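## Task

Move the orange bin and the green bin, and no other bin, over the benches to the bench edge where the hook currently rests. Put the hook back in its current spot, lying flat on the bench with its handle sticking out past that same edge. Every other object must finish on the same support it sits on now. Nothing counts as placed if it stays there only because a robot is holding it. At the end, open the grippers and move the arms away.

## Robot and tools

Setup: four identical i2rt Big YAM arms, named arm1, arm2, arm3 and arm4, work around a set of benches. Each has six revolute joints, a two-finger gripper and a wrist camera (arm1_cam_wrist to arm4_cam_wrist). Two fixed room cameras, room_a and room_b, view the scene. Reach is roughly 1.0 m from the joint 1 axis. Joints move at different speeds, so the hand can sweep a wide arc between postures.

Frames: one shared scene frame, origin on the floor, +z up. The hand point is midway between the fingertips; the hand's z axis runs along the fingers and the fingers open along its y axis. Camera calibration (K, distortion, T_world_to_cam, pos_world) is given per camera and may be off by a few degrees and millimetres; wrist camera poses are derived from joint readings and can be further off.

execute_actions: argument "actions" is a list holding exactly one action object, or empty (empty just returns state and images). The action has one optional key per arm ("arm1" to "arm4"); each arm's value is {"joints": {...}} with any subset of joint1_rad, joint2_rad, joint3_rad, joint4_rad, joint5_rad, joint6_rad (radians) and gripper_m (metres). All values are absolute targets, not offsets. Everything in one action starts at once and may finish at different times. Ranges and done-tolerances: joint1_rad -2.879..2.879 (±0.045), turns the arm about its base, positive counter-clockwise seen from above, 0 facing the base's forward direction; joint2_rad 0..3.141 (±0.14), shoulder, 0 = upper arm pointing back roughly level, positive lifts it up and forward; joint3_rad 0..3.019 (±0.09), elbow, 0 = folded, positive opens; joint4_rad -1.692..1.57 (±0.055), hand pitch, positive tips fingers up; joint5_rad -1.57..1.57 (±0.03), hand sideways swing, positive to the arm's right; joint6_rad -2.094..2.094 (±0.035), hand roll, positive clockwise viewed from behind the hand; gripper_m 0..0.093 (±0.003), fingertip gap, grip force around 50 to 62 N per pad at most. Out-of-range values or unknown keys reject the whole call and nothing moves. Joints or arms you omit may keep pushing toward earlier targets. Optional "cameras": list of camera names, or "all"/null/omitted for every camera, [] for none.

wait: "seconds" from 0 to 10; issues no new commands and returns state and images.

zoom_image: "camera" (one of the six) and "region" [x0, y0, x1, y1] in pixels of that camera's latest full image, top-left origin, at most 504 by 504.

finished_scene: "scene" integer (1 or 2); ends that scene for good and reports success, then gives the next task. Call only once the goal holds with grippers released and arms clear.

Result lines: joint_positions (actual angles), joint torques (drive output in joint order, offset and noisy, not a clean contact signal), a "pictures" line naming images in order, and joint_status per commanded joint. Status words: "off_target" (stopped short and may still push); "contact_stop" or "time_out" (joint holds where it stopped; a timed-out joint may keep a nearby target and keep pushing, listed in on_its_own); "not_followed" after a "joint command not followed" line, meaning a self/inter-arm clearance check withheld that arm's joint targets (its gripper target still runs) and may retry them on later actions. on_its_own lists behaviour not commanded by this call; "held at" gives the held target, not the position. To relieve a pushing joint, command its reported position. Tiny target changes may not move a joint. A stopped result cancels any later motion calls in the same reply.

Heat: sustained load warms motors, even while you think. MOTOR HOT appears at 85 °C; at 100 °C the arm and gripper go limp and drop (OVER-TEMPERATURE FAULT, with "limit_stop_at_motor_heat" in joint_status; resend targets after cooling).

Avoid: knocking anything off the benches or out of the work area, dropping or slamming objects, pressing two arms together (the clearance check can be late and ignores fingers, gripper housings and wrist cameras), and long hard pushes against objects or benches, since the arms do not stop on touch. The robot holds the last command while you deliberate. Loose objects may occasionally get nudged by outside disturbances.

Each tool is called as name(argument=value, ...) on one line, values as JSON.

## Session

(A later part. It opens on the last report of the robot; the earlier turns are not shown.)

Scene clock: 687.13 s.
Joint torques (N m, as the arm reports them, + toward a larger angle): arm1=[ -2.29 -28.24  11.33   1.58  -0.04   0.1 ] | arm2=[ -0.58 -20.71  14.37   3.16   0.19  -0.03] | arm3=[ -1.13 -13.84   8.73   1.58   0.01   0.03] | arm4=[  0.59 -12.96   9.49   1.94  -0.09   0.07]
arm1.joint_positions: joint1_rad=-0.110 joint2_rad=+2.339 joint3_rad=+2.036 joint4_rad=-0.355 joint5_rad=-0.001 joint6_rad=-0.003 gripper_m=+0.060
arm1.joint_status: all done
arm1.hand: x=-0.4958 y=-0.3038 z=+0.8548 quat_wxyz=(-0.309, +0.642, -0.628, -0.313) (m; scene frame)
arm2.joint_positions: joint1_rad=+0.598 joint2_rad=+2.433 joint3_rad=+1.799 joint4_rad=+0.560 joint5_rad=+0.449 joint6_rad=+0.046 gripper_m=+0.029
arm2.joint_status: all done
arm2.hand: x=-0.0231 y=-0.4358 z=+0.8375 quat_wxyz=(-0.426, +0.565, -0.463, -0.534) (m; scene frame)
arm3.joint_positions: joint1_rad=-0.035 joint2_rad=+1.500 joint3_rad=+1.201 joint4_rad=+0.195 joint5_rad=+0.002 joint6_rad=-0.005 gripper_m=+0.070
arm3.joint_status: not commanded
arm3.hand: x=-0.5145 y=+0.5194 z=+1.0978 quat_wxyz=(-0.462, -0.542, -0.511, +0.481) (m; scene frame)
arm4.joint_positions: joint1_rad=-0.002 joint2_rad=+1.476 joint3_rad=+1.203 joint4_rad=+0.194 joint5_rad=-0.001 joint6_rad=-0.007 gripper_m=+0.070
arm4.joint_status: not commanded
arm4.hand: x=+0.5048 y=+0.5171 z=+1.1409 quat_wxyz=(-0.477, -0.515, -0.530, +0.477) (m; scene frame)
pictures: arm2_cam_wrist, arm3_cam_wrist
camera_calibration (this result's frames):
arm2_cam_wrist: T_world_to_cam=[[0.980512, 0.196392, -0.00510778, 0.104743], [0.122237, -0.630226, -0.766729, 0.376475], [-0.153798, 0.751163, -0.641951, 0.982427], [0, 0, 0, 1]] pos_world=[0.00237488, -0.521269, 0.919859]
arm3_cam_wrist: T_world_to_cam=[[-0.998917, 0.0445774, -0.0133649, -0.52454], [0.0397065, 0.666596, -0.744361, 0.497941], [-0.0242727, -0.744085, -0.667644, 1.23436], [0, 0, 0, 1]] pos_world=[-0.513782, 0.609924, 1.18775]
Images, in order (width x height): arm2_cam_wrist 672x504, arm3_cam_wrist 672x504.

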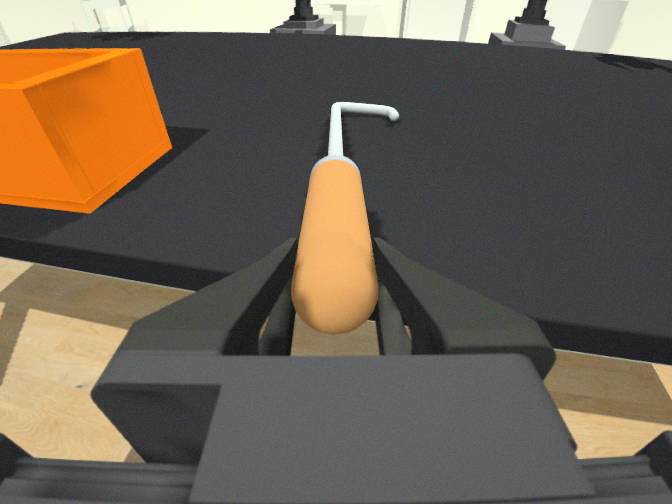

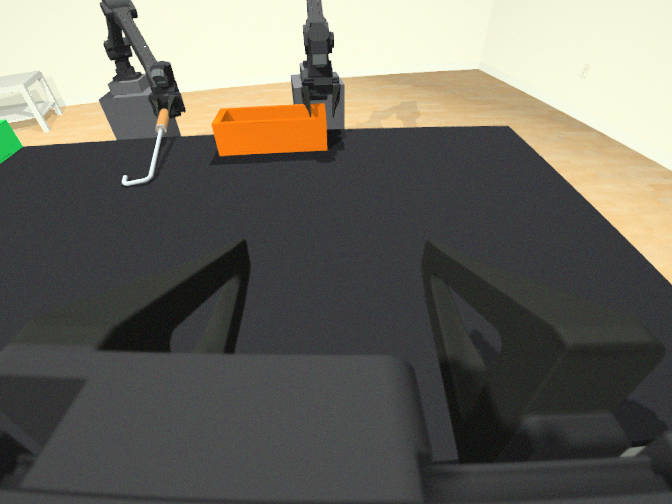

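execute_actions(actions=[{"arm1":{"joints":{"joint2_rad":2.0}},"arm2":{"joints":{"joint3_rad":1.765,"joint2_rad":2.455}}}], cameras=["arm3_cam_wrist","arm2_cam_wrist"])

Scene clock: 692.43 s.
Joint torques (N m, as the arm reports them, + toward a larger angle): arm1=[ -1.28 -23.84  13.83   1.14   0.03   0.04] | arm2=[ -0.46 -19.14   9.53   2.97   0.16   0.02] | arm3=[ -0.95 -13.61   8.77   1.47   0.02   0.03] | arm4=[  0.58 -12.58   9.52   2.04  -0.04   0.07]
arm1.joint_positions: joint1_rad=-0.110 joint2_rad=+1.999 joint3_rad=+2.022 joint4_rad=-0.342 joint5_rad=-0.001 joint6_rad=-0.003 gripper_m=+0.060
arm1.joint_status: all done
arm1.hand: x=-0.4958 y=-0.3397 z=+1.1418 quat_wxyz=(-0.411, +0.580, -0.567, -0.416) (m; scene frame)
arm2.joint_positions: joint1_rad=+0.597 joint2_rad=+2.453 joint3_rad=+1.760 joint4_rad=+0.565 joint5_rad=+0.449 joint6_rad=+0.044 gripper_m=+0.029
arm2.joint_status: all done
arm2.hand: x=-0.0155 y=-0.4442 z=+0.8011 quat_wxyz=(-0.422, +0.583, -0.467, -0.514) (m; scene frame)
arm3.joint_positions: joint1_rad=-0.035 joint2_rad=+1.500 joint3_rad=+1.201 joint4_rad=+0.195 joint5_rad=+0.002 joint6_rad=-0.005 gripper_m=+0.070
arm3.joint_status: not commanded
arm3.hand: x=-0.5145 y=+0.5194 z=+1.0978 quat_wxyz=(-0.462, -0.542, -0.511, +0.481) (m; scene frame)
arm4.joint_positions: joint1_rad=-0.002 joint2_rad=+1.476 joint3_rad=+1.203 joint4_rad=+0.194 joint5_rad=-0.001 joint6_rad=-0.007 gripper_m=+0.070
arm4.joint_status: not commanded
arm4.hand: x=+0.5048 y=+0.5171 z=+1.1409 quat_wxyz=(-0.477, -0.515, -0.530, +0.477) (m; scene frame)
pictures: arm2_cam_wrist, arm3_cam_wrist
camera_calibration (this result's frames):
arm2_cam_wrist: T_world_to_cam=[[0.980502, 0.195411, 0.0207496, 0.0776622], [0.147439, -0.661741, -0.735092, 0.303428], [-0.129914, 0.723819, -0.67765, 0.983423], [0, 0, 0, 1]] pos_world=[0.0068756, -0.526205, 0.887852]
arm3_cam_wrist: T_world_to_cam=[[-0.998917, 0.0445774, -0.0133649, -0.52454], [0.0397065, 0.666596, -0.744361, 0.497941], [-0.0242727, -0.744085, -0.667644, 1.23436], [0, 0, 0, 1]] pos_world=[-0.513782, 0.609924, 1.18775]
Images, in order (width x height): arm2_cam_wrist 672x504, arm3_cam_wrist 672x504.

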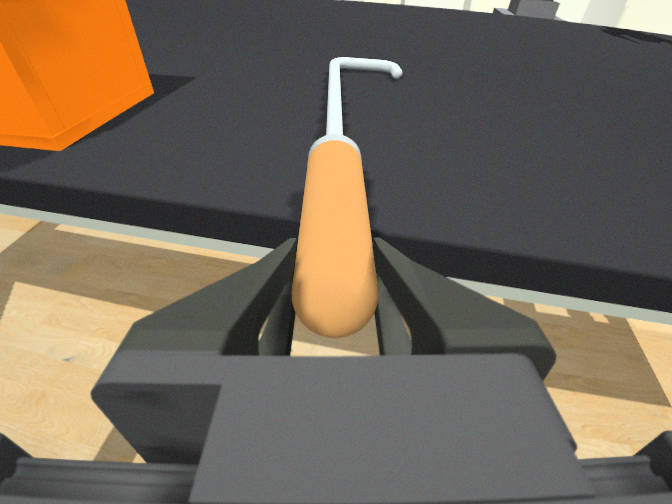

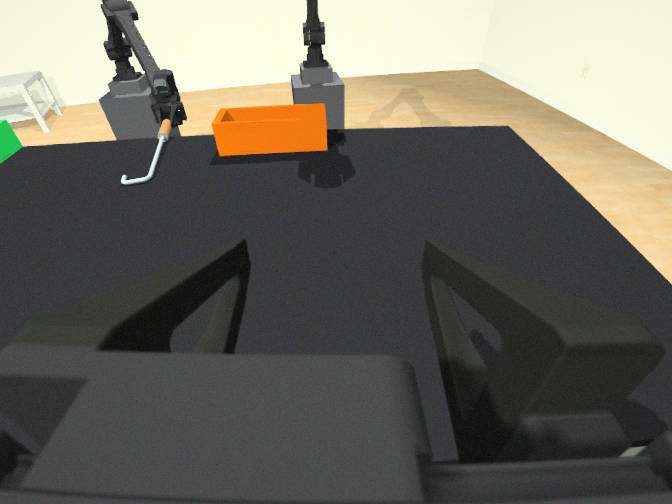

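Lower a bit more, then release and clear.

execute_actions(actions=[{"arm1":{"joints":{"joint2_rad":1.5,"joint3_rad":1.2}},"arm2":{"joints":{"joint2_rad":2.485}}}], cameras=[])

execute_actions(actions=[{"arm2":{"joints":{"gripper_m":0.093}}}], cameras=["arm2_cam_wrist"])

execute_actions(actions=[{"arm2":{"joints":{"joint2_rad":2.0}}}])

Scene clock: 698.63 s.
Joint torques (N m, as the arm reports them, + toward a larger angle): arm1=[ -1.32 -15.9   13.49   1.28  -0.02   0.09] | arm2=[ -0.58 -17.35   9.57   3.04   0.16   0.01] | arm3=[ -1.01 -13.6    8.74   1.5    0.     0.02] | arm4=[  0.53 -12.57   9.62   2.37  -0.13   0.08]
arm1.joint_positions: joint1_rad=-0.110 joint2_rad=+1.506 joint3_rad=+1.183 joint4_rad=-0.346 joint5_rad=-0.001 joint6_rad=-0.003 gripper_m=+0.060
arm1.joint_status: all done
arm1.hand: x=-0.4913 y=-0.5760 z=+1.0034 quat_wxyz=(-0.305, +0.644, -0.630, -0.309) (m; scene frame)
arm2.joint_positions: joint1_rad=+0.597 joint2_rad=+2.454 joint3_rad=+1.760 joint4_rad=+0.565 joint5_rad=+0.449 joint6_rad=+0.044 gripper_m=+0.029
arm2.joint_status: all done
arm2.hand: x=-0.0155 y=-0.4443 z=+0.8002 quat_wxyz=(-0.422, +0.583, -0.467, -0.514) (m; scene frame)
arm3.joint_positions: joint1_rad=-0.035 joint2_rad=+1.500 joint3_rad=+1.201 joint4_rad=+0.195 joint5_rad=+0.002 joint6_rad=-0.005 gripper_m=+0.070
arm3.joint_status: not commanded
arm3.hand: x=-0.5145 y=+0.5194 z=+1.0978 quat_wxyz=(-0.462, -0.542, -0.511, +0.481) (m; scene frame)
arm4.joint_positions: joint1_rad=-0.002 joint2_rad=+1.476 joint3_rad=+1.203 joint4_rad=+0.194 joint5_rad=-0.001 joint6_rad=-0.007 gripper_m=+0.070
arm4.joint_status: not commanded
arm4.hand: x=+0.5048 y=+0.5171 z=+1.1409 quat_wxyz=(-0.477, -0.515, -0.530, +0.477) (m; scene frame)
pictures: none
No camera images: the call's "cameras" was empty. Leave "cameras" out to get every camera's image.

Scene clock: 699.47 s.
Joint torques (N m, as the arm reports them, + toward a larger angle): arm1=[ -1.22 -16.06  13.5    1.24  -0.03   0.06] | arm2=[ -0.25 -19.48   9.39   3.02   0.17   0.01] | arm3=[ -0.92 -13.5    8.78   1.59   0.01   0.05] | arm4=[  0.4  -13.05   9.64   2.14  -0.06   0.12]
arm1.joint_positions: joint1_rad=-0.110 joint2_rad=+1.506 joint3_rad=+1.183 joint4_rad=-0.346 joint5_rad=-0.001 joint6_rad=-0.003 gripper_m=+0.060
arm1.joint_status: not commanded
arm1.hand: x=-0.4913 y=-0.5760 z=+1.0034 quat_wxyz=(-0.305, +0.644, -0.630, -0.309) (m; scene frame)
arm2.joint_positions: joint1_rad=+0.594 joint2_rad=+2.481 joint3_rad=+1.760 joint4_rad=+0.565 joint5_rad=+0.449 joint6_rad=+0.044 gripper_m=+0.093
arm2.joint_status: all done
arm2.hand: x=-0.0116 y=-0.4449 z=+0.7773 quat_wxyz=(-0.420, +0.591, -0.470, -0.503) (m; scene frame)
arm3.joint_positions: joint1_rad=-0.035 joint2_rad=+1.500 joint3_rad=+1.201 joint4_rad=+0.195 joint5_rad=+0.002 joint6_rad=-0.005 gripper_m=+0.070
arm3.joint_status: not commanded
arm3.hand: x=-0.5145 y=+0.5194 z=+1.0978 quat_wxyz=(-0.462, -0.542, -0.511, +0.481) (m; scene frame)
arm4.joint_positions: joint1_rad=-0.002 joint2_rad=+1.476 joint3_rad=+1.203 joint4_rad=+0.194 joint5_rad=-0.001 joint6_rad=-0.007 gripper_m=+0.070
arm4.joint_status: not commanded
arm4.hand: x=+0.5048 y=+0.5171 z=+1.1409 quat_wxyz=(-0.477, -0.515, -0.530, +0.477) (m; scene frame)
pictures: arm2_cam_wrist
camera_calibration (this result's frames):
arm2_cam_wrist: T_world_to_cam=[[0.980633, 0.193021, 0.0331949, 0.0637239], [0.157788, -0.6782, -0.717738, 0.2642], [-0.116025, 0.709075, -0.695522, 0.975782], [0, 0, 0, 1]] pos_world=[0.00903807, -0.525022, 0.866189]
Images, in order (width x height): arm2_cam_wrist 672x504.

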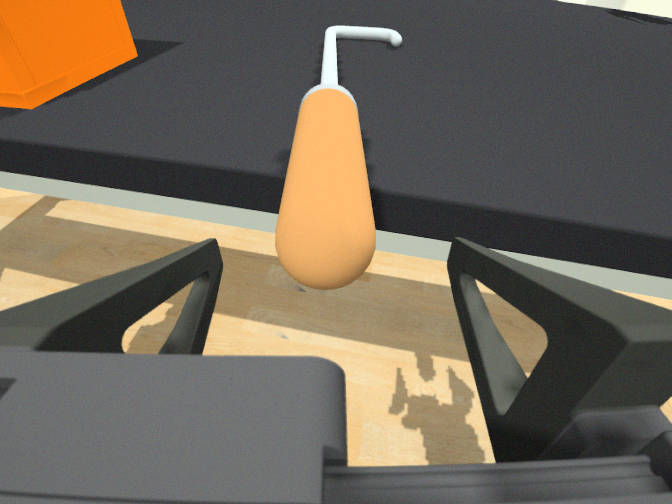

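Scene clock: 701.23 s.
Joint torques (N m, as the arm reports them, + toward a larger angle): arm1=[ -1.2  -16.58  13.7    1.26  -0.01   0.05] | arm2=[ -0.08 -18.71  12.18   2.35   0.01   0.  ] | arm3=[ -1.   -13.76   8.75   1.46   0.01   0.02] | arm4=[  0.33 -12.59   9.24   2.22  -0.08   0.08]
arm1.joint_positions: joint1_rad=-0.110 joint2_rad=+1.506 joint3_rad=+1.183 joint4_rad=-0.346 joint5_rad=-0.001 joint6_rad=-0.003 gripper_m=+0.060
arm1.joint_status: not commanded
arm1.hand: x=-0.4913 y=-0.5760 z=+1.0034 quat_wxyz=(-0.305, +0.644, -0.630, -0.309) (m; scene frame)
arm2.joint_positions: joint1_rad=+0.594 joint2_rad=+2.015 joint3_rad=+1.749 joint4_rad=+0.574 joint5_rad=+0.449 joint6_rad=+0.044 gripper_m=+0.093
arm2.joint_status: all done
arm2.hand: x=+0.0146 y=-0.4788 z=+1.1673 quat_wxyz=(-0.451, +0.428, -0.425, -0.658) (m; scene frame)
arm3.joint_positions: joint1_rad=-0.035 joint2_rad=+1.500 joint3_rad=+1.201 joint4_rad=+0.195 joint5_rad=+0.002 joint6_rad=-0.005 gripper_m=+0.070
arm3.joint_status: not commanded
arm3.hand: x=-0.5145 y=+0.5194 z=+1.0978 quat_wxyz=(-0.462, -0.542, -0.511, +0.481) (m; scene frame)
arm4.joint_positions: joint1_rad=-0.002 joint2_rad=+1.476 joint3_rad=+1.203 joint4_rad=+0.194 joint5_rad=-0.001 joint6_rad=-0.007 gripper_m=+0.070
arm4.joint_status: not commanded
arm4.hand: x=+0.5048 y=+0.5171 z=+1.1409 quat_wxyz=(-0.477, -0.515, -0.530, +0.477) (m; scene frame)
pictures: arm1_cam_wrist, arm2_cam_wrist, arm3_cam_wrist, arm4_cam_wrist, room_a, room_b
camera_calibration (this result's frames):
arm1_cam_wrist: T_world_to_cam=[[0.999892, 0.0146287, 0.001613, 0.495563], [0.0145003, -0.960449, -0.27808, -0.257594], [-0.00251875, 0.278073, -0.960557, 1.25342], [0, 0, 0, 1]] pos_world=[-0.488617, -0.603198, 1.13155]
arm2_cam_wrist: T_world_to_cam=[[0.960981, 0.218377, -0.169783, 0.280907], [-0.0789854, -0.371604, -0.925025, 0.909253], [-0.265096, 0.902342, -0.339856, 0.95364], [0, 0, 0, 1]] pos_world=[0.0546773, -0.583971, 1.21288]
arm3_cam_wrist: T_world_to_cam=[[-0.998917, 0.0445774, -0.0133649, -0.52454], [0.0397065, 0.666596, -0.744361, 0.497941], [-0.0242727, -0.744085, -0.667644, 1.23436], [0, 0, 0, 1]] pos_world=[-0.513782, 0.609924, 1.18775]
arm4_cam_wrist: T_world_to_cam=[[-0.999929, -0.00449668, 0.0110479, 0.495474], [-0.0113033, 0.653031, -0.757247, 0.533233], [-0.00380955, -0.757318, -0.653035, 1.26216], [0, 0, 0, 1]] pos_world=[0.506274, 0.609869, 1.22255]
Images, in order (width x height): arm1_cam_wrist 672x504, arm2_cam_wrist 672x504, arm3_cam_wrist 672x504, arm4_cam_wrist 672x504, room_a 672x504, room_b 672x504.

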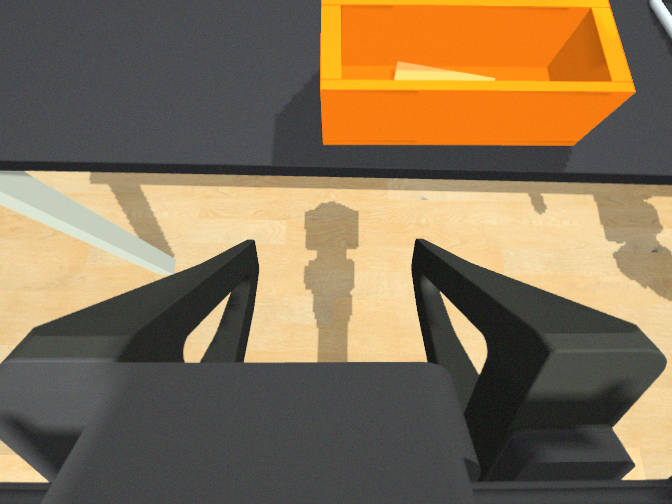

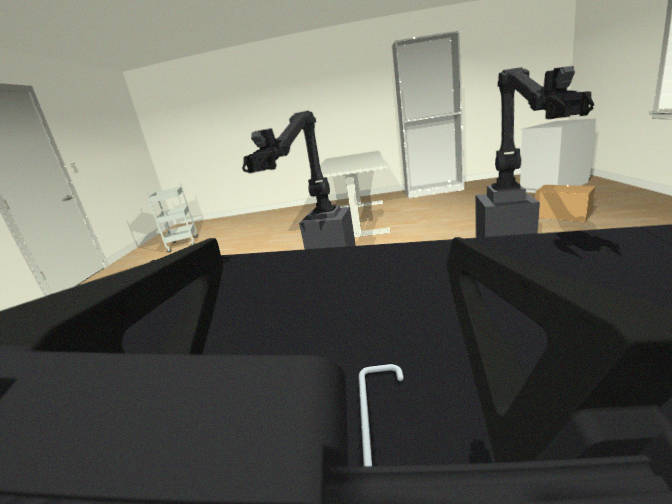

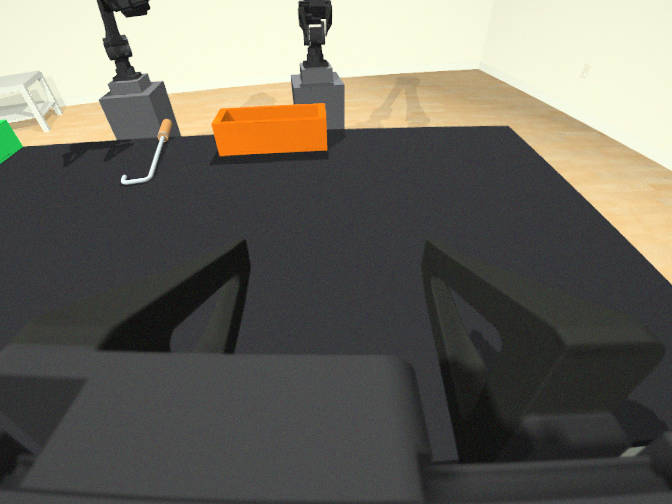

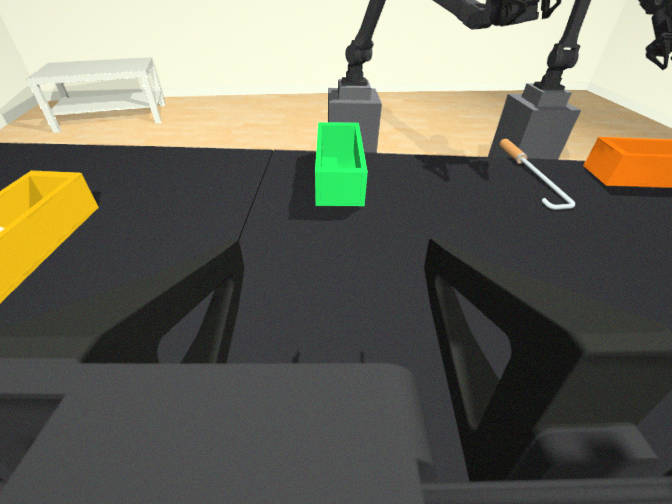

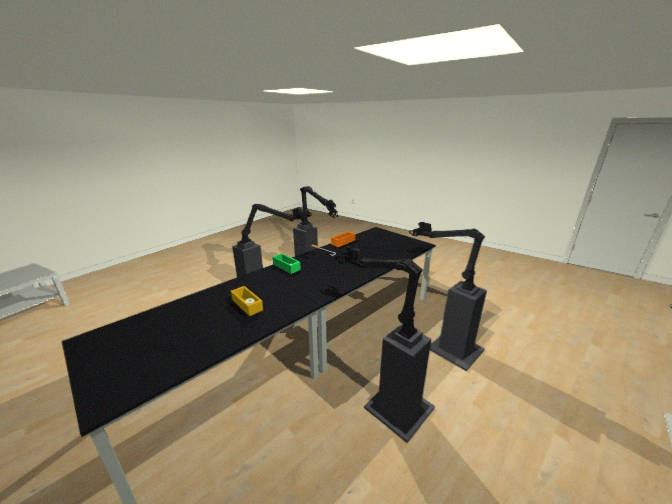

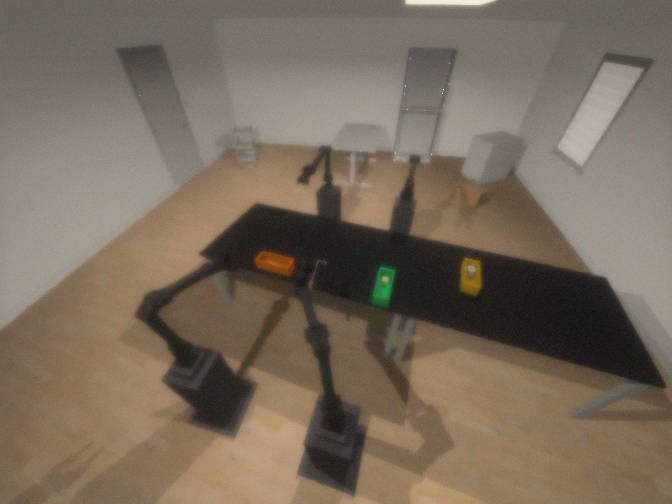

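zoom_image(camera="room_b", region=[340, 255, 440, 330])

Region (340, 255, 440, 330) of room_b's 672x504 image, scaled by 5.040, with more detail than that image has; it fills the top 378 rows of this view, and the rest is white.

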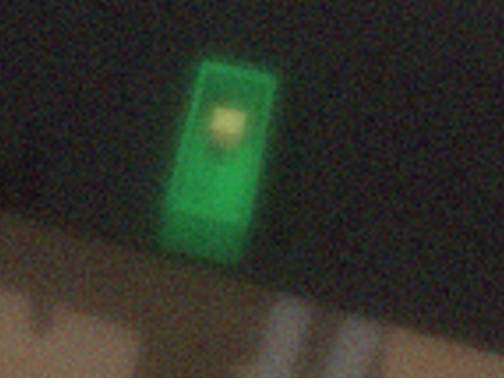

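finished_scene(scene=1)

The scene is finished: the task was done.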